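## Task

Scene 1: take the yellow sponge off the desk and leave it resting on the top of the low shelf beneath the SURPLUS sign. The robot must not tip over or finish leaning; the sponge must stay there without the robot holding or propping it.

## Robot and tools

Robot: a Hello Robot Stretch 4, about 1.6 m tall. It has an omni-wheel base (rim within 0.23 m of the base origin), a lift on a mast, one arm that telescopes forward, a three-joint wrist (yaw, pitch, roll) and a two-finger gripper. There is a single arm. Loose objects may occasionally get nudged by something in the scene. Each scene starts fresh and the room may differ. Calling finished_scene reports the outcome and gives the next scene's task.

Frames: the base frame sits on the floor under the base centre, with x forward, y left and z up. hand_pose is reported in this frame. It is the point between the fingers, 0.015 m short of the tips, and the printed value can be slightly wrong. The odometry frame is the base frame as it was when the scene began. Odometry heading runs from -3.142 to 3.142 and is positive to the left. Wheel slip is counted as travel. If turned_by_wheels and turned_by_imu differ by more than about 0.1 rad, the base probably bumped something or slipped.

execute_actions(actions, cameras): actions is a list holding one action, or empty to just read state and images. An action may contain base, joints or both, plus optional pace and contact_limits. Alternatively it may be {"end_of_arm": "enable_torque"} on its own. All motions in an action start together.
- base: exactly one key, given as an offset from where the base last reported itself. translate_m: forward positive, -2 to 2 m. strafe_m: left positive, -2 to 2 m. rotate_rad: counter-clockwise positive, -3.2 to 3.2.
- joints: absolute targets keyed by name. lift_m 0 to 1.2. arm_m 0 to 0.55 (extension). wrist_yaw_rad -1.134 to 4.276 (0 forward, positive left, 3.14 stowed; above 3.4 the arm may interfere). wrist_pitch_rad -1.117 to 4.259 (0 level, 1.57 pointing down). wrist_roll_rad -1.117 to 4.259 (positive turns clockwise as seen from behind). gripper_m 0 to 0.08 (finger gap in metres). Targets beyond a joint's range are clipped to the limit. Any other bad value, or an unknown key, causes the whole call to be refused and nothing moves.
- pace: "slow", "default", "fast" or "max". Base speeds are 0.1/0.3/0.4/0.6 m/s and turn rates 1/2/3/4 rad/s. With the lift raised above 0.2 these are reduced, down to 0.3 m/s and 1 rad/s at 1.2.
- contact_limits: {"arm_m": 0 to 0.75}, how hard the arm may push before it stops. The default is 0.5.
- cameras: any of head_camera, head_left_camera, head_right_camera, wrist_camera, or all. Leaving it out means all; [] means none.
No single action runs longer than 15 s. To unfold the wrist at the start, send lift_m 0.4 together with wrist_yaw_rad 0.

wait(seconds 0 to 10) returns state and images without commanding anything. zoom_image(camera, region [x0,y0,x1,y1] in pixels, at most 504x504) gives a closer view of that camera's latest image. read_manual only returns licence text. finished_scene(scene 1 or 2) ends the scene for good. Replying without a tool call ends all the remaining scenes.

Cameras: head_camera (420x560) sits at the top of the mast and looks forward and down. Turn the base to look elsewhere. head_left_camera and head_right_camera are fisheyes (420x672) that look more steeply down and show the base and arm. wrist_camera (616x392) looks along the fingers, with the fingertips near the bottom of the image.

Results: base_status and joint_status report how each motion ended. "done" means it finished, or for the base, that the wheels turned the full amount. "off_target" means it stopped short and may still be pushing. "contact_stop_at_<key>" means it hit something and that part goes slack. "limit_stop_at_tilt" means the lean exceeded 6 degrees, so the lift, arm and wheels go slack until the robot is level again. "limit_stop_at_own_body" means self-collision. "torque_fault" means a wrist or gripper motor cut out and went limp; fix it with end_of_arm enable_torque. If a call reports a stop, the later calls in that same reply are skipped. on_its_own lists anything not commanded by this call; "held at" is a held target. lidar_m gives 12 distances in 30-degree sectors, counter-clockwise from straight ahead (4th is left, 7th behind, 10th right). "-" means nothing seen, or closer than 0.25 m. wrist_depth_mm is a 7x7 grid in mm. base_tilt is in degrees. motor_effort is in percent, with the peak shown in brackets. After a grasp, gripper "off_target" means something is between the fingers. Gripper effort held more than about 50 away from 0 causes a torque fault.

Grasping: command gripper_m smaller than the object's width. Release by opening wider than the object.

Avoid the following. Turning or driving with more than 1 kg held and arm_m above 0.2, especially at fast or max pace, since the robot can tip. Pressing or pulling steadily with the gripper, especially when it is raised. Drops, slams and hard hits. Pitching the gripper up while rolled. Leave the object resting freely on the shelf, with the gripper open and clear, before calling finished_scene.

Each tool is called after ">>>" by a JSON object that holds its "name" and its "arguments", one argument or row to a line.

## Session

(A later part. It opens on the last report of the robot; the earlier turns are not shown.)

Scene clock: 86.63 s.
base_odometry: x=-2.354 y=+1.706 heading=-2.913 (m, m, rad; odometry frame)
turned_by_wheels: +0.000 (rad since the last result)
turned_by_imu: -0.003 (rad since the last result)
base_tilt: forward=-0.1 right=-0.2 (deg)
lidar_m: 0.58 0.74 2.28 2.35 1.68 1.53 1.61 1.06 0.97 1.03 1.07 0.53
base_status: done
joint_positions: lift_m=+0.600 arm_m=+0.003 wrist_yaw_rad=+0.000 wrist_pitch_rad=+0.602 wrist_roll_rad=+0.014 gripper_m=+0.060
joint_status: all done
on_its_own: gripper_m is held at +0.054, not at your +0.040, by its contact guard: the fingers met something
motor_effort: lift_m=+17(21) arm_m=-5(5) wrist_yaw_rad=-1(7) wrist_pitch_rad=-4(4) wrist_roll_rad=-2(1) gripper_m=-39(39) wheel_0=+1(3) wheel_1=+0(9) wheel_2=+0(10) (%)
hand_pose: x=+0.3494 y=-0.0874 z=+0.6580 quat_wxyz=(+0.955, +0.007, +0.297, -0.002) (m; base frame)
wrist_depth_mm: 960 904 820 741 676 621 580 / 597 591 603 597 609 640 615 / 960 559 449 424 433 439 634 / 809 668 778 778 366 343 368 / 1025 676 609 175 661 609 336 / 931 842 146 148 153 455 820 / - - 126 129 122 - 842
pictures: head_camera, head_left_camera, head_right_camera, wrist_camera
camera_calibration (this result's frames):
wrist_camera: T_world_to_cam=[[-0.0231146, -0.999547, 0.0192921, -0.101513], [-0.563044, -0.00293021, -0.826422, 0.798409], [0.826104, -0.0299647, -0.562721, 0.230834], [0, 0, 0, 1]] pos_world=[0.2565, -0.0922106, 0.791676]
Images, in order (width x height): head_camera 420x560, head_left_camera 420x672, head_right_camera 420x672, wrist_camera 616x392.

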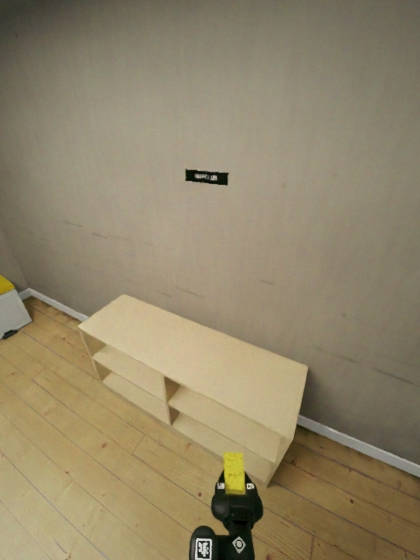

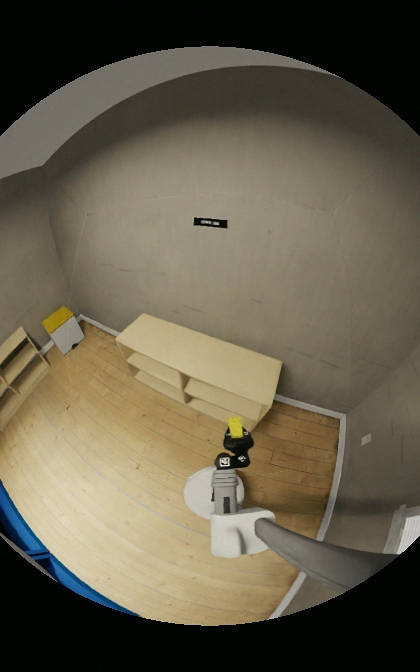

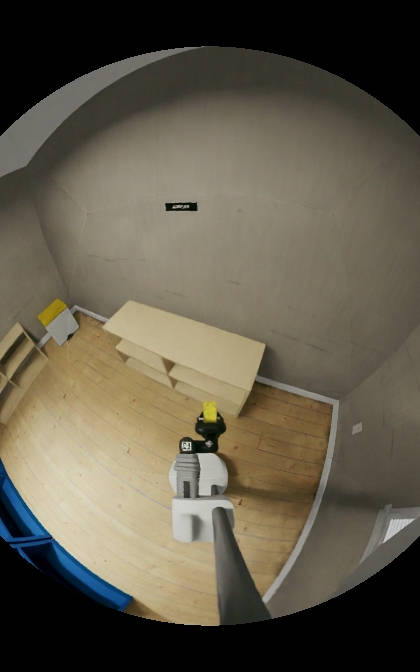

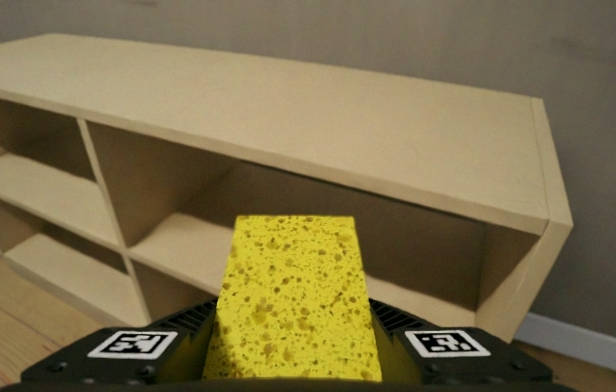

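>>> {"name": "execute_actions", "arguments": {
  "actions": [
    {"joints":{"lift_m":0.63,"arm_m":0.42}}
  ],
  "cameras": ["head_camera","wrist_camera"]
}}

Scene clock: 93.30 s.
base_odometry: x=-2.354 y=+1.706 heading=-2.913 (m, m, rad; odometry frame)
turned_by_wheels: +0.000 (rad since the last result)
turned_by_imu: -0.001 (rad since the last result)
base_tilt: forward=-0.1 right=-0.2 (deg)
lidar_m: 0.56 0.77 2.26 2.32 1.66 1.55 1.61 1.07 0.97 1.03 1.03 0.54
base_status: not commanded
joint_positions: lift_m=+0.630 arm_m=+0.419 wrist_yaw_rad=+0.000 wrist_pitch_rad=+0.602 wrist_roll_rad=+0.014 gripper_m=+0.060
joint_status: all done
on_its_own: gripper_m is held at +0.054, not at your +0.040, by its contact guard: the fingers met something
motor_effort: lift_m=+24(24) arm_m=+6(6) wrist_yaw_rad=-2(0) wrist_pitch_rad=-4(4) wrist_roll_rad=-1(1) gripper_m=-39(39) wheel_0=+1(1) wheel_1=+0(0) wheel_2=+0(1) (%)
hand_pose: x=+0.7652 y=-0.0874 z=+0.6874 quat_wxyz=(+0.955, +0.007, +0.297, -0.002) (m; base frame)
wrist_depth_mm: 517 459 402 364 332 303 283 / 580 500 445 394 357 325 300 / 473 477 480 433 389 347 324 / 364 368 373 377 407 377 347 / 298 301 283 176 309 309 332 / 252 254 147 147 153 259 260 / - - 126 129 122 - 229
pictures: head_camera, wrist_camera
camera_calibration (this result's frames):
wrist_camera: T_world_to_cam=[[-0.0230305, -0.999549, 0.019287, -0.0925158], [-0.562874, -0.0029795, -0.826537, 1.05682], [0.826221, -0.0298918, -0.562552, -0.0962825], [0, 0, 0, 1]] pos_world=[0.672279, -0.0922033, 0.821124]
Images, in order (width x height): head_camera 420x560, wrist_camera 616x392.

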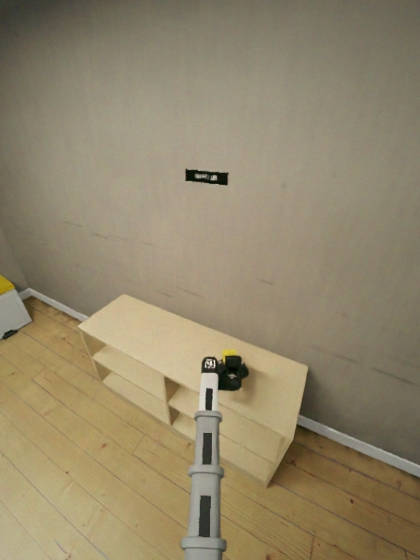

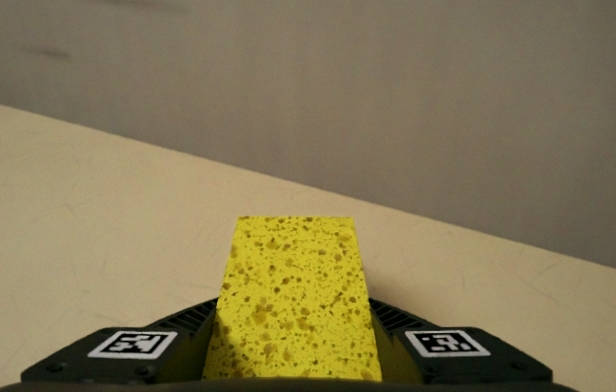

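>>> {"name": "execute_actions", "arguments": {
  "actions": [
    {"joints":{"lift_m":0.588}}
  ],
  "cameras": []
}}

>>> {"name": "execute_actions", "arguments": {
  "actions": [
    {"joints":{"gripper_m":0.08}}
  ],
  "cameras": []
}}

>>> {"name": "execute_actions", "arguments": {
  "actions": [
    {"joints":{"lift_m":0.7},"pace":"fast"}
  ],
  "cameras": ["head_camera","wrist_camera"]
}}

Scene clock: 99.37 s.
base_odometry: x=-2.354 y=+1.706 heading=-2.913 (m, m, rad; odometry frame)
turned_by_wheels: +0.000 (rad since the last result)
turned_by_imu: -0.001 (rad since the last result)
base_tilt: forward=-0.1 right=-0.2 (deg)
lidar_m: 0.58 0.78 2.29 2.34 1.68 1.54 1.60 1.06 0.96 1.02 1.05 0.55
base_status: not commanded
joint_positions: lift_m=+0.588 arm_m=+0.419 wrist_yaw_rad=+0.000 wrist_pitch_rad=+0.602 wrist_roll_rad=+0.014 gripper_m=+0.060
joint_status: all done
on_its_own: gripper_m is held at +0.054, not at your +0.040, by its contact guard: the fingers met something
motor_effort: lift_m=+17(23) arm_m=+6(6) wrist_yaw_rad=-3(0) wrist_pitch_rad=-4(4) wrist_roll_rad=-1(1) gripper_m=-38(39) wheel_0=+1(2) wheel_1=+0(0) wheel_2=+0(0) (%)
hand_pose: x=+0.7652 y=-0.0874 z=+0.6461 quat_wxyz=(+0.955, +0.007, +0.297, -0.002) (m; base frame)
wrist_depth_mm: 517 459 407 364 332 304 283 / 549 504 442 397 355 325 300 / 382 384 389 415 387 347 322 / 294 296 298 303 304 307 340 / 238 240 227 175 247 249 250 / 201 204 147 147 152 208 208 / - - 126 129 122 - -
pictures: none
No camera images: the call's "cameras" was empty. Leave "cameras" out to get every camera's image.

Scene clock: 100.30 s.
base_odometry: x=-2.354 y=+1.706 heading=-2.913 (m, m, rad; odometry frame)
turned_by_wheels: +0.000 (rad since the last result)
turned_by_imu: +0.000 (rad since the last result)
base_tilt: forward=-0.2 right=-0.3 (deg)
lidar_m: 0.58 0.74 2.26 2.37 1.64 1.54 1.60 1.09 0.97 1.04 1.05 0.56
base_status: not commanded
joint_positions: lift_m=+0.588 arm_m=+0.419 wrist_yaw_rad=+0.000 wrist_pitch_rad=+0.602 wrist_roll_rad=+0.014 gripper_m=+0.080
joint_status: all done
motor_effort: lift_m=+17(17) arm_m=+6(6) wrist_yaw_rad=-2(0) wrist_pitch_rad=-4(4) wrist_roll_rad=-1(1) gripper_m=+2(39) wheel_0=+1(2) wheel_1=+0(0) wheel_2=+1(0) (%)
hand_pose: x=+0.7652 y=-0.0874 z=+0.6461 quat_wxyz=(+0.955, +0.007, +0.297, -0.002) (m; base frame)
wrist_depth_mm: 517 455 407 366 330 304 283 / 544 504 442 397 357 325 301 / 382 382 387 418 387 347 324 / 296 297 298 301 306 307 342 / 239 241 227 180 247 249 250 / 202 204 151 151 162 208 208 / - - 133 132 129 - -
pictures: none
No camera images: the call's "cameras" was empty. Leave "cameras" out to get every camera's image.

Scene clock: 101.53 s.
base_odometry: x=-2.354 y=+1.706 heading=-2.913 (m, m, rad; odometry frame)
turned_by_wheels: +0.000 (rad since the last result)
turned_by_imu: +0.000 (rad since the last result)
base_tilt: forward=-0.1 right=-0.1 (deg)
lidar_m: 0.60 0.72 2.30 2.34 1.68 1.55 1.60 1.04 0.97 1.00 1.05 0.54
base_status: not commanded
joint_positions: lift_m=+0.700 arm_m=+0.419 wrist_yaw_rad=+0.000 wrist_pitch_rad=+0.602 wrist_roll_rad=+0.014 gripper_m=+0.080
joint_status: all done
motor_effort: lift_m=+24(28) arm_m=+6(6) wrist_yaw_rad=-1(1) wrist_pitch_rad=-4(4) wrist_roll_rad=-1(1) gripper_m=+1(1) wheel_0=+2(1) wheel_1=+0(0) wheel_2=+0(0) (%)
hand_pose: x=+0.7652 y=-0.0874 z=+0.7575 quat_wxyz=(+0.955, +0.007, +0.297, -0.002) (m; base frame)
wrist_depth_mm: 517 459 404 364 332 304 285 / 585 508 445 397 355 325 300 / 634 559 488 433 387 347 324 / 488 496 525 473 418 375 345 / 399 402 410 410 445 410 375 / 334 340 342 345 336 349 397 / - - 287 256 141 - -
pictures: head_camera, wrist_camera
camera_calibration (this result's frames):
wrist_camera: T_world_to_cam=[[-0.0230309, -0.999549, 0.0192869, -0.0938657], [-0.562874, -0.00297922, -0.826537, 1.11469], [0.826222, -0.029892, -0.562551, -0.0569044], [0, 0, 0, 1]] pos_world=[0.672286, -0.0922034, 0.891135]
Images, in order (width x height): head_camera 420x560, wrist_camera 616x392.

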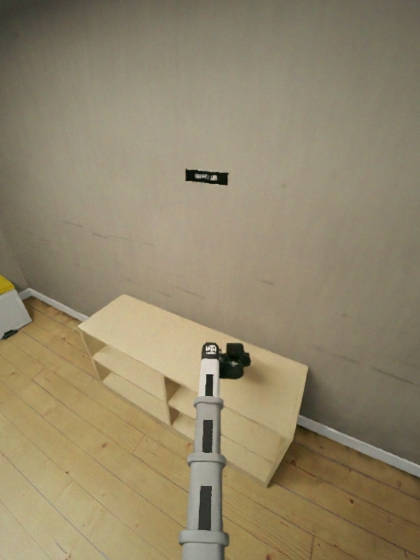

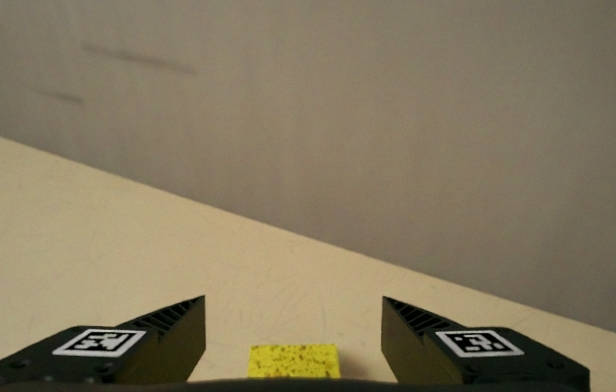

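>>> {"name": "finished_scene", "arguments": {
  "scene": 1
}}

The scene is finished: the task was done.


## Next scene

Scene 2: take the foam block off the desk and leave it resting on the top of the low shelf beneath the INBOUND sign. The robot must not tip over or finish leaning; the block must stay there without the robot holding or propping it.

>>> {"name": "execute_actions", "arguments": {
  "actions": []
}}

Scene clock: 0.00 s.
base_odometry: x=+0.000 y=+0.000 heading=+0.000 (m, m, rad; odometry frame)
turned_by_wheels: +0.000 (rad since the last result)
turned_by_imu: +0.000 (rad since the last result)
base_tilt: forward=+0.0 right=-0.2 (deg)
lidar_m: 1.22 0.73 0.62 0.61 0.73 0.75 0.76 0.93 0.67 0.68 0.82 2.18
base_status: not commanded
joint_positions: lift_m=+0.165 arm_m=+0.002 wrist_yaw_rad=+3.047 wrist_pitch_rad=+0.020 wrist_roll_rad=+0.014 gripper_m=+0.040
joint_status: not commanded
motor_effort: lift_m=+21 arm_m=-1 wrist_yaw_rad=-1 wrist_pitch_rad=-5 wrist_roll_rad=-1 gripper_m=-1 wheel_0=+0 wheel_1=+0 wheel_2=+0 (%)
hand_pose: x=-0.0301 y=+0.1072 z=+0.3394 quat_wxyz=(+0.047, -0.009, +0.007, +0.999) (m; base frame)
wrist_depth_mm: 137 140 1708 1661 1576 1537 946 / 107 140 1060 960 946 960 878 / 110 140 1205 1308 1576 1281 960 / 130 160 1708 1618 1576 1281 946 / 1336 1756 1708 1576 1537 1308 946 / 1182 1281 1182 1160 1182 1182 946 / 878 - 138 917 - - 831
pictures: head_camera, head_left_camera, head_right_camera, wrist_camera
camera_calibration (this result's frames):
wrist_camera: T_world_to_cam=[[0.124489, 0.992215, 0.00336529, -0.113253], [0.0155023, 0.00144627, -0.999879, 0.397816], [-0.9921, 0.124526, -0.0152016, 0.113786], [0, 0, 0, 1]] pos_world=[0.120819, 0.0976267, 0.399879]
Images, in order (width x height): head_camera 420x560, head_left_camera 420x672, head_right_camera 420x672, wrist_camera 616x392.

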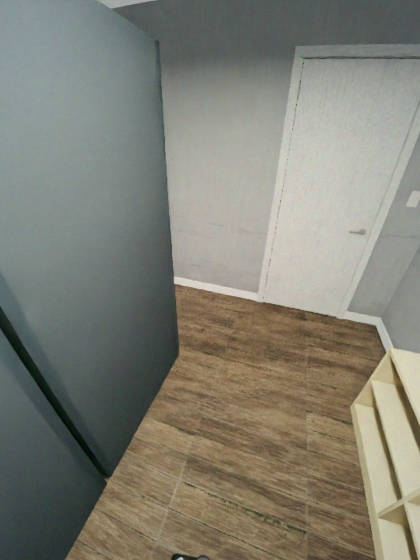

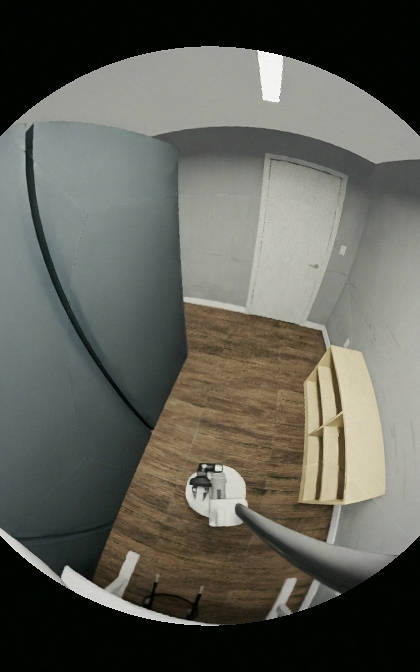

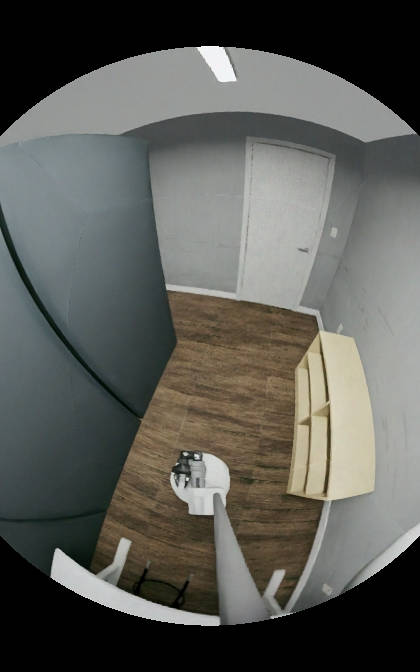

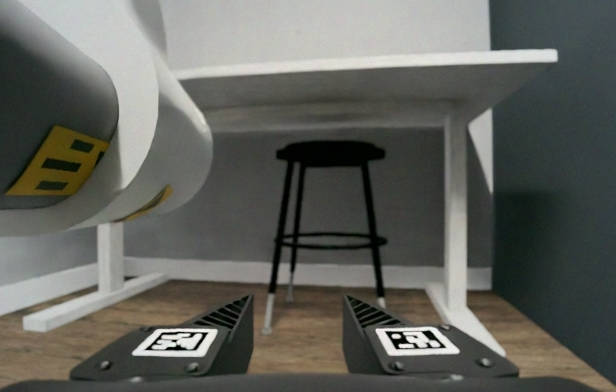

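>>> {"name": "execute_actions", "arguments": {
  "actions": [
    {"base":{"rotate_rad":-1.7},"joints":{"lift_m":0.5},"pace":"fast"}
  ],
  "cameras": ["head_camera"]
}}

>>> {"name": "zoom_image", "arguments": {
  "camera": "head_camera",
  "region": [60, 100, 310, 250]
}}

>>> {"name": "execute_actions", "arguments": {
  "actions": [
    {"base":{"rotate_rad":-1.7},"joints":{"lift_m":0.85,"wrist_yaw_rad":0,"wrist_pitch_rad":0.4,"gripper_m":0.08},"pace":"fast"}
  ]
}}

Scene clock: 7.70 s.
base_odometry: x=+0.000 y=+0.000 heading=-1.700 (m, m, rad; odometry frame)
turned_by_wheels: -1.700 (rad since the last result)
turned_by_imu: -1.688 (rad since the last result)
base_tilt: forward=-0.1 right=-0.3 (deg)
lidar_m: 0.67 0.72 1.15 2.16 0.77 0.62 0.59 0.69 0.75 0.74 0.86 1.08
base_status: done
joint_positions: lift_m=+0.500 arm_m=+0.002 wrist_yaw_rad=+3.047 wrist_pitch_rad=+0.020 wrist_roll_rad=+0.014 gripper_m=+0.040
joint_status: all done
motor_effort: lift_m=+24(29) arm_m=-1(1) wrist_yaw_rad=+0(1) wrist_pitch_rad=-5(4) wrist_roll_rad=-2(1) gripper_m=+0(1) wheel_0=+0(10) wheel_1=-1(10) wheel_2=-2(12) (%)
hand_pose: x=-0.0300 y=+0.1072 z=+0.6737 quat_wxyz=(+0.048, -0.009, +0.007, +0.999) (m; base frame)
wrist_depth_mm: 137 140 741 732 723 723 723 / 107 140 741 732 732 723 732 / 110 140 732 732 723 723 723 / 130 159 759 732 732 741 732 / 759 732 741 732 723 723 707 / 750 750 741 732 723 715 732 / 750 - 138 741 - - 715
pictures: head_camera
Images, in order (width x height): head_camera 420x560.

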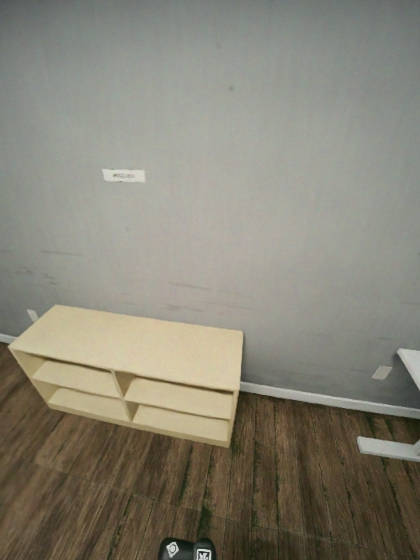

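Region (60, 100, 310, 250) of head_camera's 420x560 image, scaled by 2.016, with more detail than that image has; it fills the top 302 rows of this view, and the rest is white.

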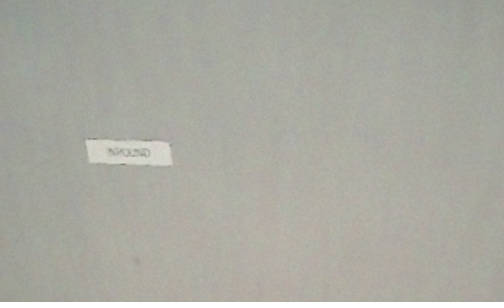

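Scene clock: 10.00 s.
base_odometry: x=+0.000 y=+0.000 heading=+2.883 (m, m, rad; odometry frame)
turned_by_wheels: -1.700 (rad since the last result)
turned_by_imu: -1.687 (rad since the last result)
base_tilt: forward=-0.1 right=-0.3 (deg)
lidar_m: 0.74 0.78 1.09 0.67 0.70 1.01 2.17 0.89 0.64 0.60 0.66 0.77
base_status: done
joint_positions: lift_m=+0.850 arm_m=+0.002 wrist_yaw_rad=+0.000 wrist_pitch_rad=+0.402 wrist_roll_rad=+0.014 gripper_m=+0.080
joint_status: all done
motor_effort: lift_m=+24(29) arm_m=-1(1) wrist_yaw_rad=-1(4) wrist_pitch_rad=-4(6) wrist_roll_rad=-1(1) gripper_m=+1(3) wheel_0=+1(9) wheel_1=+0(11) wheel_2=+0(11) (%)
hand_pose: x=+0.3691 y=-0.0873 z=+0.9447 quat_wxyz=(+0.980, +0.007, +0.200, -0.001) (m; base frame)
wrist_depth_mm: 1160 1182 1160 1182 1160 1118 768 / 1205 1255 1229 1255 1229 1118 778 / 1255 1281 1281 1281 1255 1118 778 / 854 854 866 854 878 917 778 / 661 676 640 640 634 634 699 / 1430 1537 1430 1430 1366 1025 759 / - - 1060 1281 148 - -
pictures: head_camera, head_left_camera, head_right_camera, wrist_camera
camera_calibration (this result's frames):
wrist_camera: T_world_to_cam=[[-0.0260903, -0.999557, 0.014315, -0.10071], [-0.387511, -0.00308754, -0.92186, 1.0718], [0.921496, -0.0295988, -0.387258, 0.174901], [0, 0, 0, 1]] pos_world=[0.251536, -0.0921794, 1.05722]
Images, in order (width x height): head_camera 420x560, head_left_camera 420x672, head_right_camera 420x672, wrist_camera 616x392.

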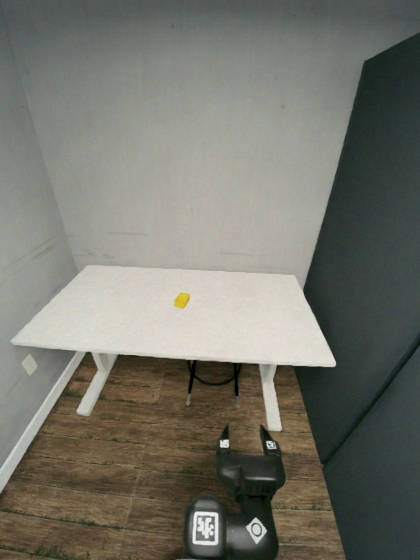

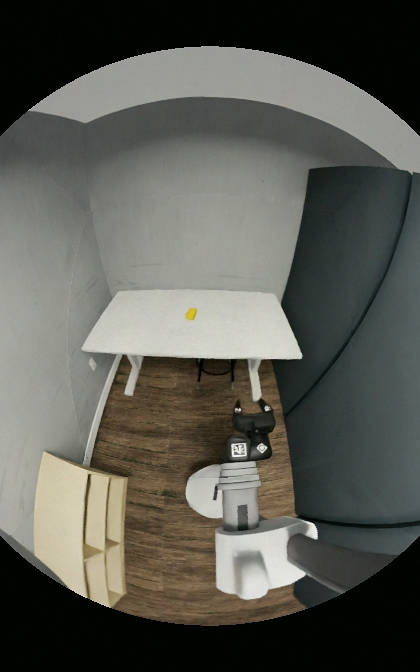

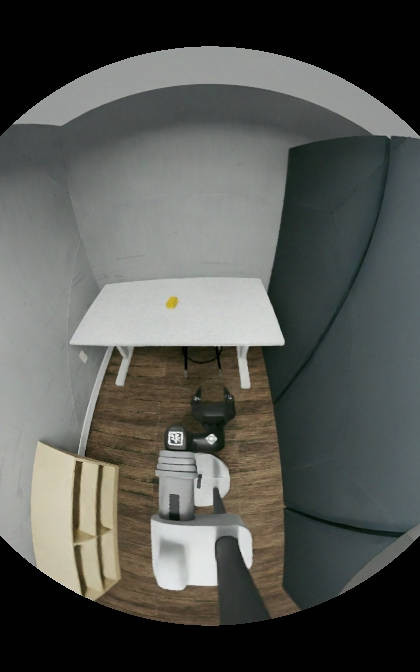

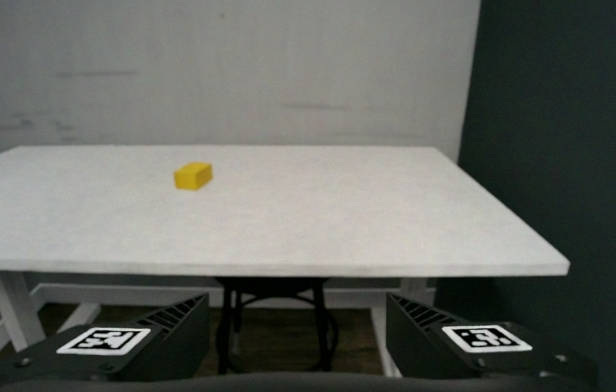

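>>> {"name": "execute_actions", "arguments": {
  "actions": [
    {"base":{"strafe_m":0.28},"joints":{"arm_m":0.45,"wrist_pitch_rad":0.6},"pace":"fast"}
  ],
  "cameras": ["head_camera","wrist_camera"]
}}

Scene clock: 17.80 s.
base_odometry: x=-0.072 y=-0.271 heading=+2.883 (m, m, rad; odometry frame)
turned_by_wheels: +0.000 (rad since the last result)
turned_by_imu: -0.001 (rad since the last result)
base_tilt: forward=+0.0 right=-0.3 (deg)
lidar_m: 0.75 0.78 0.81 0.40 0.44 0.59 2.17 1.26 0.93 0.88 0.95 0.75
base_status: done
joint_positions: lift_m=+0.850 arm_m=+0.449 wrist_yaw_rad=+0.000 wrist_pitch_rad=+0.602 wrist_roll_rad=+0.014 gripper_m=+0.080
joint_status: all done
motor_effort: lift_m=+24(24) arm_m=+6(7) wrist_yaw_rad=-2(4) wrist_pitch_rad=-3(3) wrist_roll_rad=-1(1) gripper_m=+2(1) wheel_0=-1(7) wheel_1=-1(11) wheel_2=+1(0) (%)
hand_pose: x=+0.7952 y=-0.0874 z=+0.9075 quat_wxyz=(+0.955, +0.006, +0.296, -0.002) (m; base frame)
wrist_depth_mm: 778 788 798 788 788 788 788 / 842 854 854 854 854 854 842 / 741 715 723 741 732 750 750 / 559 559 559 525 574 574 574 / 452 455 462 466 462 466 462 / 379 382 379 389 377 389 387 / - - 336 347 147 - -
pictures: head_camera, wrist_camera
camera_calibration (this result's frames):
wrist_camera: T_world_to_cam=[[-0.0228473, -0.999553, 0.0192958, -0.0961912], [-0.562747, -0.00309444, -0.826623, 1.25558], [0.826313, -0.0297448, -0.562425, 0.00252321], [0, 0, 0, 1]] pos_world=[0.702289, -0.0921878, 1.04116]
Images, in order (width x height): head_camera 420x560, wrist_camera 616x392.

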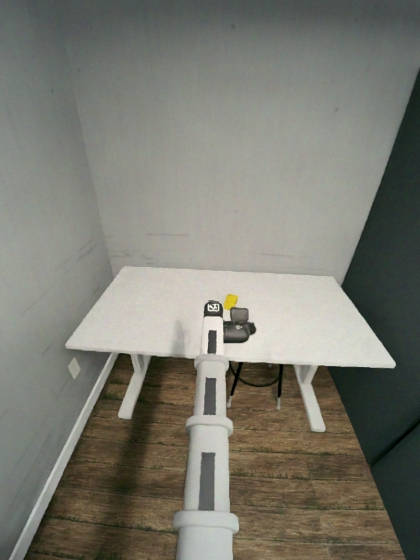

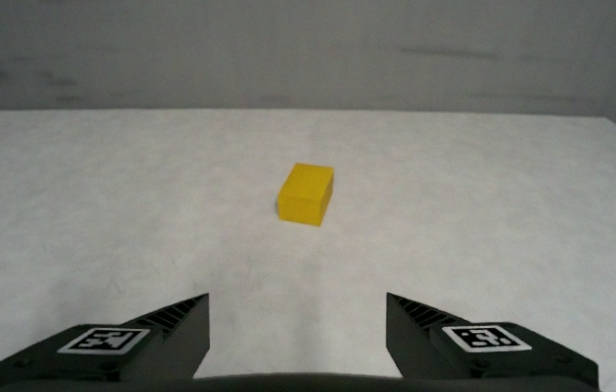

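>>> {"name": "execute_actions", "arguments": {
  "actions": [
    {"base":{"translate_m":0.27},"joints":{"arm_m":0.535,"wrist_yaw_rad":-0.15,"lift_m":0.79},"pace":"fast"}
  ],
  "cameras": ["wrist_camera"]
}}

Scene clock: 24.93 s.
base_odometry: x=-0.333 y=-0.202 heading=+2.883 (m, m, rad; odometry frame)
turned_by_wheels: +0.000 (rad since the last result)
turned_by_imu: -0.001 (rad since the last result)
base_tilt: forward=-0.2 right=-0.3 (deg)
lidar_m: 0.48 0.51 0.73 0.77 0.47 0.60 2.43 1.29 0.94 0.87 0.70 0.50
base_status: done
joint_positions: lift_m=+0.790 arm_m=+0.534 wrist_yaw_rad=-0.150 wrist_pitch_rad=+0.602 wrist_roll_rad=+0.014 gripper_m=+0.080
joint_status: all done
motor_effort: lift_m=+17(21) arm_m=+6(6) wrist_yaw_rad=-2(4) wrist_pitch_rad=-4(5) wrist_roll_rad=-1(1) gripper_m=+1(1) wheel_0=+1(3) wheel_1=+2(6) wheel_2=+0(9) (%)
hand_pose: x=+0.8652 y=-0.1126 z=+0.8480 quat_wxyz=(+0.952, +0.029, +0.295, -0.073) (m; base frame)
wrist_depth_mm: 436 452 469 480 504 521 535 / 466 488 504 517 544 564 580 / 512 525 544 554 574 597 609 / 455 455 459 462 462 466 462 / 368 373 375 375 377 375 377 / 310 312 306 315 307 317 317 / - - 232 238 148 - -
pictures: wrist_camera
camera_calibration (this result's frames):
wrist_camera: T_world_to_cam=[[-0.17205, -0.984899, 0.0193097, 0.0120586], [-0.557026, 0.0811013, -0.826526, 1.25015], [0.812478, -0.15296, -0.562568, -0.0912756], [0, 0, 0, 1]] pos_world=[0.772598, -0.103474, 0.981697]
Images, in order (width x height): wrist_camera 616x392.

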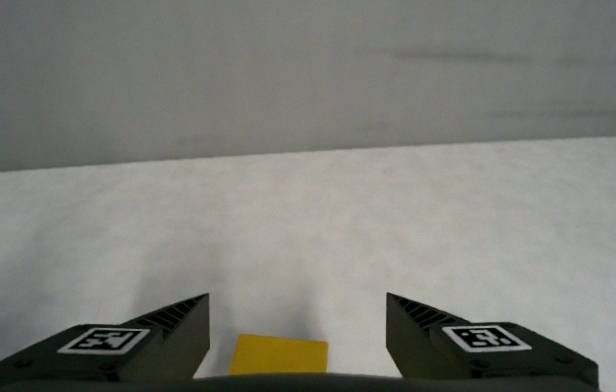

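>>> {"name": "execute_actions", "arguments": {
  "actions": [
    {"base":{"strafe_m":0.03},"joints":{"wrist_yaw_rad":-0.24,"lift_m":0.75}}
  ],
  "cameras": ["wrist_camera"]
}}

Scene clock: 29.37 s.
base_odometry: x=-0.340 y=-0.231 heading=+2.883 (m, m, rad; odometry frame)
turned_by_wheels: +0.000 (rad since the last result)
turned_by_imu: -0.001 (rad since the last result)
base_tilt: forward=-0.2 right=-0.2 (deg)
lidar_m: 0.50 0.51 0.73 0.75 0.43 0.56 2.43 1.32 0.96 0.92 0.68 0.52
base_status: done
joint_positions: lift_m=+0.750 arm_m=+0.534 wrist_yaw_rad=-0.240 wrist_pitch_rad=+0.602 wrist_roll_rad=+0.014 gripper_m=+0.080
joint_status: all done
motor_effort: lift_m=+17(14) arm_m=+6(6) wrist_yaw_rad=-4(1) wrist_pitch_rad=-4(4) wrist_roll_rad=-1(1) gripper_m=+2(1) wheel_0=+1(4) wheel_1=+1(7) wheel_2=+0(0) (%)
hand_pose: x=+0.8544 y=-0.1265 z=+0.8081 quat_wxyz=(+0.948, +0.042, +0.294, -0.116) (m; base frame)
wrist_depth_mm: 430 452 473 496 530 564 597 / 455 484 512 539 580 615 640 / 477 500 504 500 508 517 517 / 382 382 392 389 392 394 397 / 312 315 317 319 320 319 320 / 260 263 219 214 260 270 270 / - - 189 189 148 - -
pictures: wrist_camera
camera_calibration (this result's frames):
wrist_camera: T_world_to_cam=[[-0.259714, -0.965492, 0.0193094, 0.0746271], [-0.547492, 0.130743, -0.826534, 1.2104], [0.795488, -0.225234, -0.562555, -0.101803], [0, 0, 0, 1]] pos_world=[0.763051, -0.109129, 0.94173]
Images, in order (width x height): wrist_camera 616x392.

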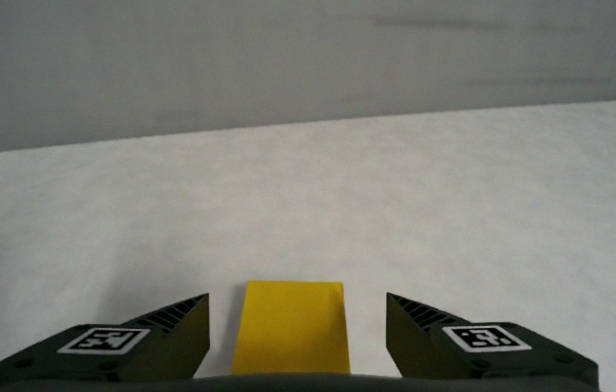

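>>> {"name": "execute_actions", "arguments": {
  "actions": [
    {"joints":{"lift_m":0.693}}
  ],
  "cameras": ["wrist_camera"]
}}

>>> {"name": "execute_actions", "arguments": {
  "actions": [
    {"joints":{"gripper_m":0.04}}
  ],
  "cameras": []
}}

>>> {"name": "execute_actions", "arguments": {
  "actions": [
    {"joints":{"lift_m":0.76},"pace":"fast"}
  ],
  "cameras": ["wrist_camera"]
}}

Scene clock: 35.77 s.
base_odometry: x=-0.340 y=-0.231 heading=+2.883 (m, m, rad; odometry frame)
turned_by_wheels: +0.000 (rad since the last result)
turned_by_imu: -0.001 (rad since the last result)
base_tilt: forward=-0.2 right=-0.3 (deg)
lidar_m: 0.49 0.53 0.73 0.73 0.42 0.54 2.44 1.35 0.97 0.92 0.70 0.52
base_status: not commanded
joint_positions: lift_m=+0.693 arm_m=+0.534 wrist_yaw_rad=-0.240 wrist_pitch_rad=+0.602 wrist_roll_rad=+0.014 gripper_m=+0.080
joint_status: all done
motor_effort: lift_m=+16(19) arm_m=+6(5) wrist_yaw_rad=-3(4) wrist_pitch_rad=-3(3) wrist_roll_rad=-1(1) gripper_m=+1(0) wheel_0=+1(1) wheel_1=+1(1) wheel_2=+0(1) (%)
hand_pose: x=+0.8544 y=-0.1265 z=+0.7511 quat_wxyz=(+0.948, +0.042, +0.294, -0.116) (m; base frame)
wrist_depth_mm: 430 452 473 500 525 564 597 / 455 477 492 512 530 544 559 / 366 370 370 370 373 379 382 / 283 285 286 290 289 291 293 / 230 233 217 169 236 236 236 / 193 196 143 143 160 198 198 / - - 128 127 131 - -
pictures: wrist_camera
camera_calibration (this result's frames):
wrist_camera: T_world_to_cam=[[-0.259735, -0.965487, 0.0193092, 0.075742], [-0.547489, 0.130755, -0.826534, 1.16331], [0.795483, -0.225251, -0.562555, -0.133851], [0, 0, 0, 1]] pos_world=[0.763049, -0.109131, 0.884756]
Images, in order (width x height): wrist_camera 616x392.

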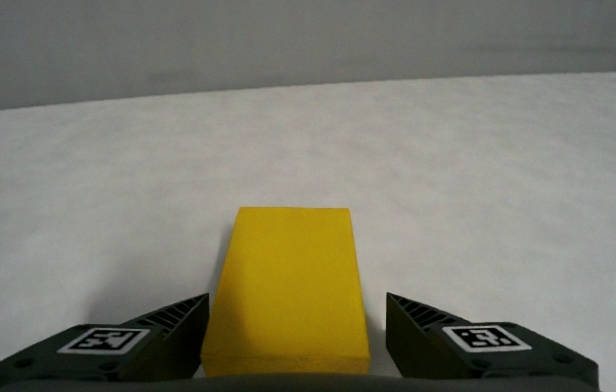

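Scene clock: 36.77 s.
base_odometry: x=-0.340 y=-0.231 heading=+2.883 (m, m, rad; odometry frame)
turned_by_wheels: +0.000 (rad since the last result)
turned_by_imu: +0.000 (rad since the last result)
base_tilt: forward=-0.2 right=-0.2 (deg)
lidar_m: 0.50 0.51 0.74 0.74 0.45 0.56 2.42 1.34 0.96 0.92 0.68 0.52
base_status: not commanded
joint_positions: lift_m=+0.693 arm_m=+0.534 wrist_yaw_rad=-0.240 wrist_pitch_rad=+0.602 wrist_roll_rad=+0.014 gripper_m=+0.058
joint_status: gripper_m off_target (ended at +0.058, target +0.040)
on_its_own: gripper_m is held at +0.053, not at your +0.040, by its contact guard: the fingers met something
motor_effort: lift_m=+17(17) arm_m=+6(6) wrist_yaw_rad=-3(2) wrist_pitch_rad=-3(4) wrist_roll_rad=-1(1) gripper_m=-36(37) wheel_0=+2(1) wheel_1=+1(1) wheel_2=+0(1) (%)
hand_pose: x=+0.8544 y=-0.1265 z=+0.7511 quat_wxyz=(+0.948, +0.042, +0.294, -0.116) (m; base frame)
wrist_depth_mm: 430 449 477 496 530 559 597 / 452 480 492 521 530 544 559 / 366 368 368 368 375 377 384 / 283 283 287 287 290 291 293 / 230 234 225 170 235 237 236 / 193 196 143 143 145 199 198 / - - 126 129 126 - -
pictures: none
No camera images: the call's "cameras" was empty. Leave "cameras" out to get every camera's image.

Scene clock: 37.77 s.
base_odometry: x=-0.340 y=-0.231 heading=+2.883 (m, m, rad; odometry frame)
turned_by_wheels: +0.000 (rad since the last result)
turned_by_imu: +0.000 (rad since the last result)
base_tilt: forward=-0.2 right=-0.1 (deg)
lidar_m: 0.49 0.52 0.71 0.73 0.44 0.58 2.43 1.33 0.95 0.92 0.71 0.52
base_status: not commanded
joint_positions: lift_m=+0.760 arm_m=+0.534 wrist_yaw_rad=-0.240 wrist_pitch_rad=+0.602 wrist_roll_rad=+0.014 gripper_m=+0.058
joint_status: all done
on_its_own: gripper_m is held at +0.053, not at your +0.040, by its contact guard: the fingers met something
motor_effort: lift_m=+24(23) arm_m=+6(6) wrist_yaw_rad=-2(2) wrist_pitch_rad=-4(5) wrist_roll_rad=-1(1) gripper_m=-37(35) wheel_0=+1(1) wheel_1=+1(1) wheel_2=+0(1) (%)
hand_pose: x=+0.8544 y=-0.1265 z=+0.8174 quat_wxyz=(+0.948, +0.042, +0.294, -0.116) (m; base frame)
wrist_depth_mm: 433 452 473 500 525 564 591 / 459 484 517 544 574 615 647 / 492 500 525 521 525 535 539 / 399 399 404 404 407 413 410 / 325 329 317 169 332 334 332 / 273 277 143 143 145 279 278 / - - 127 129 126 - -
pictures: wrist_camera
camera_calibration (this result's frames):
wrist_camera: T_world_to_cam=[[-0.259809, -0.965467, 0.0193137, 0.074509], [-0.547618, 0.130833, -0.826437, 1.21819], [0.79537, -0.225292, -0.562698, -0.0962889], [0, 0, 0, 1]] pos_world=[0.763044, -0.109136, 0.951135]
Images, in order (width x height): wrist_camera 616x392.

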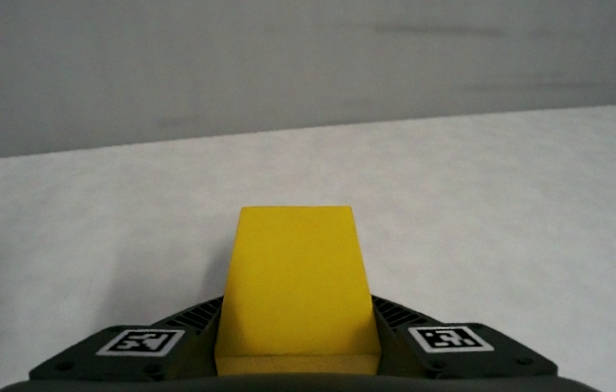

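>>> {"name": "execute_actions", "arguments": {
  "actions": [
    {"base":{"translate_m":-0.75},"joints":{"arm_m":0.005,"wrist_yaw_rad":0},"pace":"fast"}
  ],
  "cameras": []
}}

>>> {"name": "execute_actions", "arguments": {
  "actions": [
    {"base":{"rotate_rad":1.6},"pace":"fast"}
  ]
}}

>>> {"name": "zoom_image", "arguments": {
  "camera": "head_camera",
  "region": [80, 100, 280, 280]
}}

Scene clock: 47.30 s.
base_odometry: x=+0.385 y=-0.423 heading=+2.883 (m, m, rad; odometry frame)
turned_by_wheels: +0.000 (rad since the last result)
turned_by_imu: +0.000 (rad since the last result)
base_tilt: forward=-0.1 right=-0.3 (deg)
lidar_m: 1.22 0.55 0.38 0.37 0.40 0.56 1.67 1.78 0.95 0.90 0.94 1.28
base_status: done
joint_positions: lift_m=+0.760 arm_m=+0.006 wrist_yaw_rad=+0.000 wrist_pitch_rad=+0.603 wrist_roll_rad=+0.014 gripper_m=+0.058
joint_status: all done
on_its_own: gripper_m is held at +0.053, not at your +0.040, by its contact guard: the fingers met something
motor_effort: lift_m=+24(24) arm_m=-5(7) wrist_yaw_rad=+0(5) wrist_pitch_rad=-5(5) wrist_roll_rad=-1(1) gripper_m=-36(37) wheel_0=+0(10) wheel_1=-1(8) wheel_2=+0(13) (%)
hand_pose: x=+0.3521 y=-0.0875 z=+0.8174 quat_wxyz=(+0.955, +0.007, +0.297, -0.002) (m; base frame)
wrist_depth_mm: 1160 1229 1281 1281 1336 1308 1182 / 1138 1430 1756 1708 1281 1537 1118 / 1182 1708 1983 1808 1863 1537 1205 / 1229 1576 1661 1661 1708 1576 1160 / 1205 1366 1308 169 1397 1397 1160 / 1118 1138 143 143 145 1138 1118 / - - 127 129 126 - 1025
pictures: none
No camera images: the call's "cameras" was empty. Leave "cameras" out to get every camera's image.

Scene clock: 49.23 s.
base_odometry: x=+0.385 y=-0.423 heading=-1.800 (m, m, rad; odometry frame)
turned_by_wheels: +1.600 (rad since the last result)
turned_by_imu: +1.587 (rad since the last result)
base_tilt: forward=-0.2 right=-0.1 (deg)
lidar_m: 0.37 0.37 0.57 1.67 1.81 0.95 0.92 0.97 1.30 1.24 0.55 0.42
base_status: done
joint_positions: lift_m=+0.760 arm_m=+0.006 wrist_yaw_rad=+0.000 wrist_pitch_rad=+0.603 wrist_roll_rad=+0.014 gripper_m=+0.058
joint_status: not commanded
on_its_own: gripper_m is held at +0.053, not at your +0.040, by its contact guard: the fingers met something
motor_effort: lift_m=+24(24) arm_m=-6(6) wrist_yaw_rad=-4(0) wrist_pitch_rad=-5(4) wrist_roll_rad=-1(1) gripper_m=-37(37) wheel_0=-1(7) wheel_1=+1(5) wheel_2=+0(8) (%)
hand_pose: x=+0.3522 y=-0.0874 z=+0.8174 quat_wxyz=(+0.955, +0.006, +0.297, -0.002) (m; base frame)
wrist_depth_mm: 504 500 488 496 488 488 480 / 539 539 539 539 530 521 517 / 597 585 597 580 585 580 569 / 597 621 627 615 615 603 609 / 484 488 473 170 496 500 496 / 404 413 143 143 145 418 415 / - - 127 129 125 - 368
pictures: head_camera, head_left_camera, head_right_camera, wrist_camera
camera_calibration (this result's frames):
wrist_camera: T_world_to_cam=[[-0.0228849, -0.999552, 0.0193116, -0.104583], [-0.563197, -0.00307019, -0.826317, 0.931694], [0.826006, -0.0297864, -0.562874, 0.31841], [0, 0, 0, 1]] pos_world=[0.259326, -0.0921917, 0.951119]
Images, in order (width x height): head_camera 420x560, head_left_camera 420x672, head_right_camera 420x672, wrist_camera 616x392.

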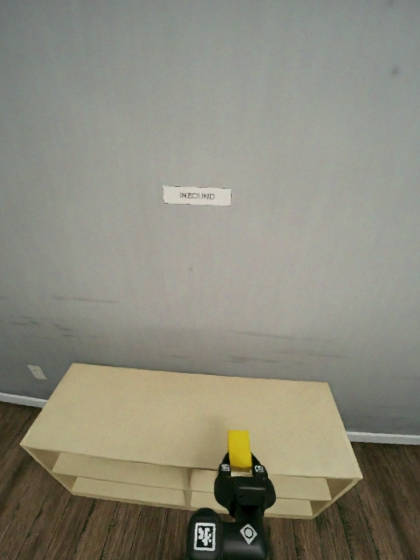

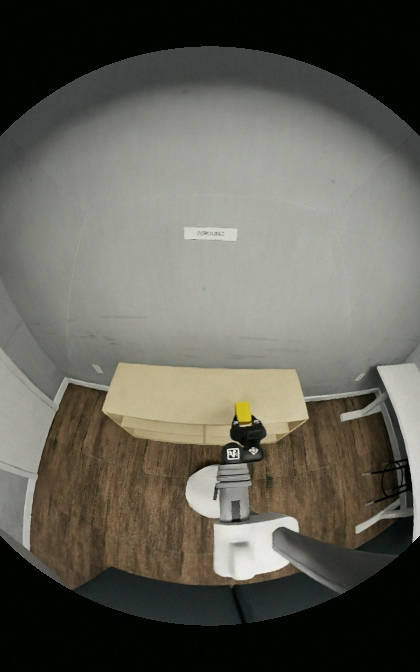

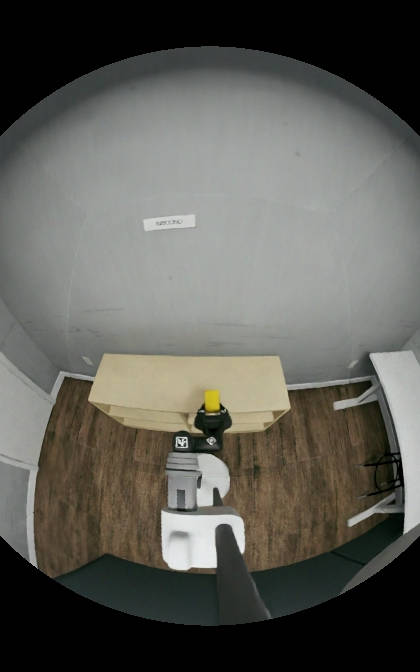

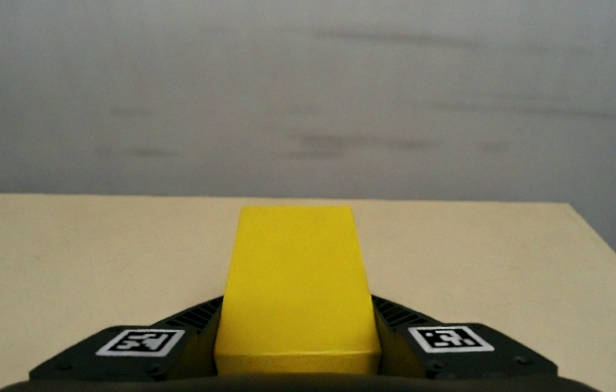

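Region (80, 100, 280, 280) of head_camera's 420x560 image, scaled by 2.520, with more detail than that image has; it fills the top 454 rows of this view, and the rest is white.

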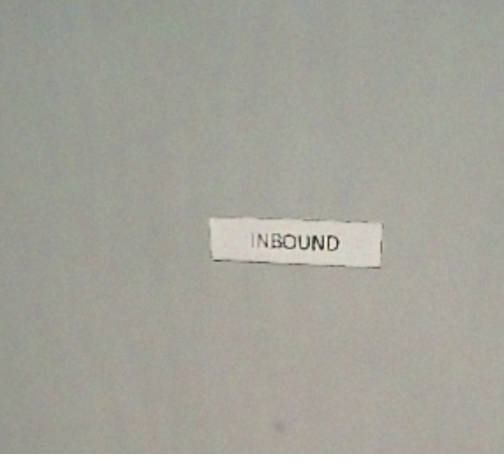

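>>> {"name": "execute_actions", "arguments": {
  "actions": [
    {"joints":{"lift_m":0.6,"arm_m":0.2},"pace":"fast"}
  ],
  "cameras": ["wrist_camera"]
}}

Scene clock: 55.30 s.
base_odometry: x=+0.385 y=-0.423 heading=-1.800 (m, m, rad; odometry frame)
turned_by_wheels: +0.000 (rad since the last result)
turned_by_imu: -0.001 (rad since the last result)
base_tilt: forward=-0.3 right=-0.2 (deg)
lidar_m: 0.37 0.41 0.57 1.65 1.83 0.95 0.91 0.95 1.32 1.25 0.54 0.37
base_status: not commanded
joint_positions: lift_m=+0.600 arm_m=+0.199 wrist_yaw_rad=+0.000 wrist_pitch_rad=+0.602 wrist_roll_rad=+0.014 gripper_m=+0.058
joint_status: all done
on_its_own: gripper_m is held at +0.053, not at your +0.040, by its contact guard: the fingers met something
motor_effort: lift_m=+18(18) arm_m=+6(6) wrist_yaw_rad=-3(2) wrist_pitch_rad=-4(5) wrist_roll_rad=-1(1) gripper_m=-36(36) wheel_0=-1(1) wheel_1=+1(1) wheel_2=+0(0) (%)
hand_pose: x=+0.5451 y=-0.0874 z=+0.6580 quat_wxyz=(+0.955, +0.006, +0.297, -0.002) (m; base frame)
wrist_depth_mm: 322 324 317 315 314 312 310 / 347 347 345 343 340 336 334 / 382 379 377 373 375 366 366 / 315 315 319 319 320 324 322 / 255 258 250 170 260 262 262 / 215 218 143 143 145 220 220 / - - 126 130 126 - -
pictures: wrist_camera
camera_calibration (this result's frames):
wrist_camera: T_world_to_cam=[[-0.0228058, -0.999553, 0.0193074, -0.0971144], [-0.563054, -0.00311645, -0.826414, 0.9086], [0.826106, -0.0297182, -0.562731, 0.0691319], [0, 0, 0, 1]] pos_world=[0.452265, -0.0921849, 0.791658]
Images, in order (width x height): wrist_camera 616x392.

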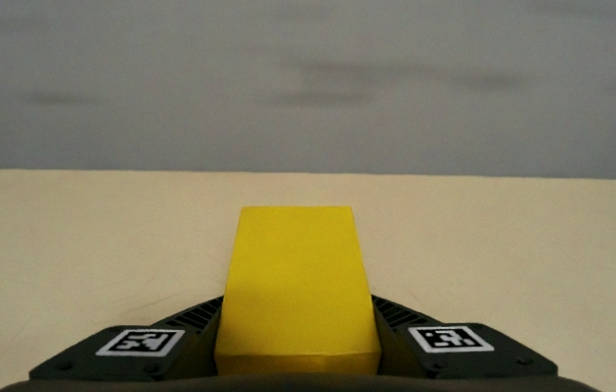

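Gap ≈ 0.0175.

>>> {"name": "execute_actions", "arguments": {
  "actions": [
    {"joints":{"lift_m":0.584}}
  ],
  "cameras": []
}}

>>> {"name": "execute_actions", "arguments": {
  "actions": [
    {"joints":{"gripper_m":0.08}}
  ],
  "cameras": []
}}

>>> {"name": "execute_actions", "arguments": {
  "actions": [
    {"joints":{"lift_m":0.67},"pace":"fast"}
  ],
  "cameras": ["wrist_camera"]
}}

Scene clock: 62.47 s.
base_odometry: x=+0.385 y=-0.423 heading=-1.800 (m, m, rad; odometry frame)
turned_by_wheels: +0.000 (rad since the last result)
turned_by_imu: -0.001 (rad since the last result)
base_tilt: forward=-0.2 right=-0.3 (deg)
lidar_m: 0.36 0.40 0.59 1.67 1.80 0.95 0.90 0.96 1.29 1.24 0.55 0.38
base_status: not commanded
joint_positions: lift_m=+0.584 arm_m=+0.199 wrist_yaw_rad=+0.000 wrist_pitch_rad=+0.602 wrist_roll_rad=+0.014 gripper_m=+0.058
joint_status: all done
on_its_own: gripper_m is held at +0.053, not at your +0.040, by its contact guard: the fingers met something
motor_effort: lift_m=+17(15) arm_m=+6(6) wrist_yaw_rad=-1(3) wrist_pitch_rad=-5(5) wrist_roll_rad=-1(1) gripper_m=-37(37) wheel_0=-1(1) wheel_1=+1(1) wheel_2=+0(0) (%)
hand_pose: x=+0.5451 y=-0.0874 z=+0.6420 quat_wxyz=(+0.955, +0.006, +0.297, -0.002) (m; base frame)
wrist_depth_mm: 320 320 319 315 315 312 310 / 347 347 345 343 340 338 334 / 375 373 373 368 364 362 366 / 286 287 289 291 291 294 294 / 234 234 229 170 238 238 239 / 196 198 143 143 145 201 200 / - - 127 130 126 - -
pictures: none
No camera images: the call's "cameras" was empty. Leave "cameras" out to get every camera's image.

Scene clock: 63.40 s.
base_odometry: x=+0.385 y=-0.423 heading=-1.800 (m, m, rad; odometry frame)
turned_by_wheels: +0.000 (rad since the last result)
turned_by_imu: +0.000 (rad since the last result)
base_tilt: forward=-0.1 right=-0.3 (deg)
lidar_m: 0.37 0.39 0.57 1.68 1.81 0.94 0.89 0.93 1.30 1.25 0.53 0.42
base_status: not commanded
joint_positions: lift_m=+0.584 arm_m=+0.199 wrist_yaw_rad=+0.000 wrist_pitch_rad=+0.602 wrist_roll_rad=+0.014 gripper_m=+0.080
joint_status: all done
motor_effort: lift_m=+17(17) arm_m=+6(6) wrist_yaw_rad=-3(2) wrist_pitch_rad=-4(5) wrist_roll_rad=-1(1) gripper_m=+2(36) wheel_0=+0(1) wheel_1=+1(1) wheel_2=+0(0) (%)
hand_pose: x=+0.5451 y=-0.0874 z=+0.6420 quat_wxyz=(+0.955, +0.006, +0.297, -0.002) (m; base frame)
wrist_depth_mm: 320 322 319 317 314 312 309 / 349 347 343 343 342 340 332 / 375 373 373 366 366 368 366 / 287 289 291 293 291 294 296 / 234 235 227 172 239 239 239 / 196 198 150 145 148 201 200 / - - 132 129 130 - -
pictures: none
No camera images: the call's "cameras" was empty. Leave "cameras" out to get every camera's image.

Scene clock: 64.50 s.
base_odometry: x=+0.385 y=-0.423 heading=-1.800 (m, m, rad; odometry frame)
turned_by_wheels: +0.000 (rad since the last result)
turned_by_imu: +0.000 (rad since the last result)
base_tilt: forward=-0.2 right=-0.3 (deg)
lidar_m: 0.37 0.38 0.54 1.66 1.80 0.92 0.91 0.98 1.28 1.25 0.54 0.40
base_status: not commanded
joint_positions: lift_m=+0.670 arm_m=+0.199 wrist_yaw_rad=+0.000 wrist_pitch_rad=+0.602 wrist_roll_rad=+0.014 gripper_m=+0.080
joint_status: all done
motor_effort: lift_m=+24(24) arm_m=+6(6) wrist_yaw_rad=-3(4) wrist_pitch_rad=-4(5) wrist_roll_rad=-1(1) gripper_m=+1(2) wheel_0=-1(1) wheel_1=+1(1) wheel_2=+0(0) (%)
hand_pose: x=+0.5451 y=-0.0874 z=+0.7275 quat_wxyz=(+0.955, +0.006, +0.297, -0.002) (m; base frame)
wrist_depth_mm: 322 324 320 314 315 315 307 / 349 349 342 343 342 338 336 / 384 379 377 375 373 368 366 / 427 421 415 415 407 407 402 / 357 357 357 362 362 362 364 / 298 301 294 306 297 306 304 / - - 254 221 147 - -
pictures: wrist_camera
camera_calibration (this result's frames):
wrist_camera: T_world_to_cam=[[-0.0228942, -0.999551, 0.0193054, -0.0984215], [-0.562992, -0.00306723, -0.826457, 0.966041], [0.826145, -0.0297899, -0.562669, 0.108162], [0, 0, 0, 1]] pos_world=[0.452263, -0.0921921, 0.861151]
Images, in order (width x height): wrist_camera 616x392.

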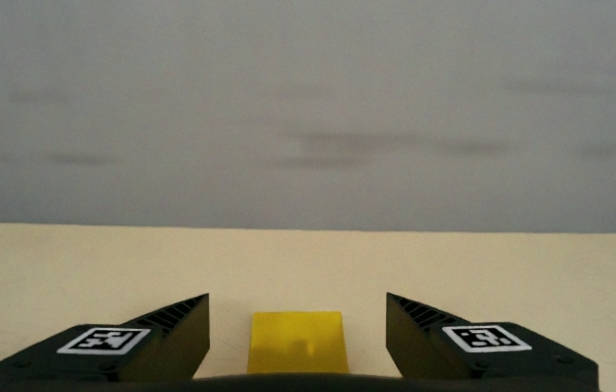

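>>> {"name": "finished_scene", "arguments": {
  "scene": 2
}}

The scene is finished: the task was done.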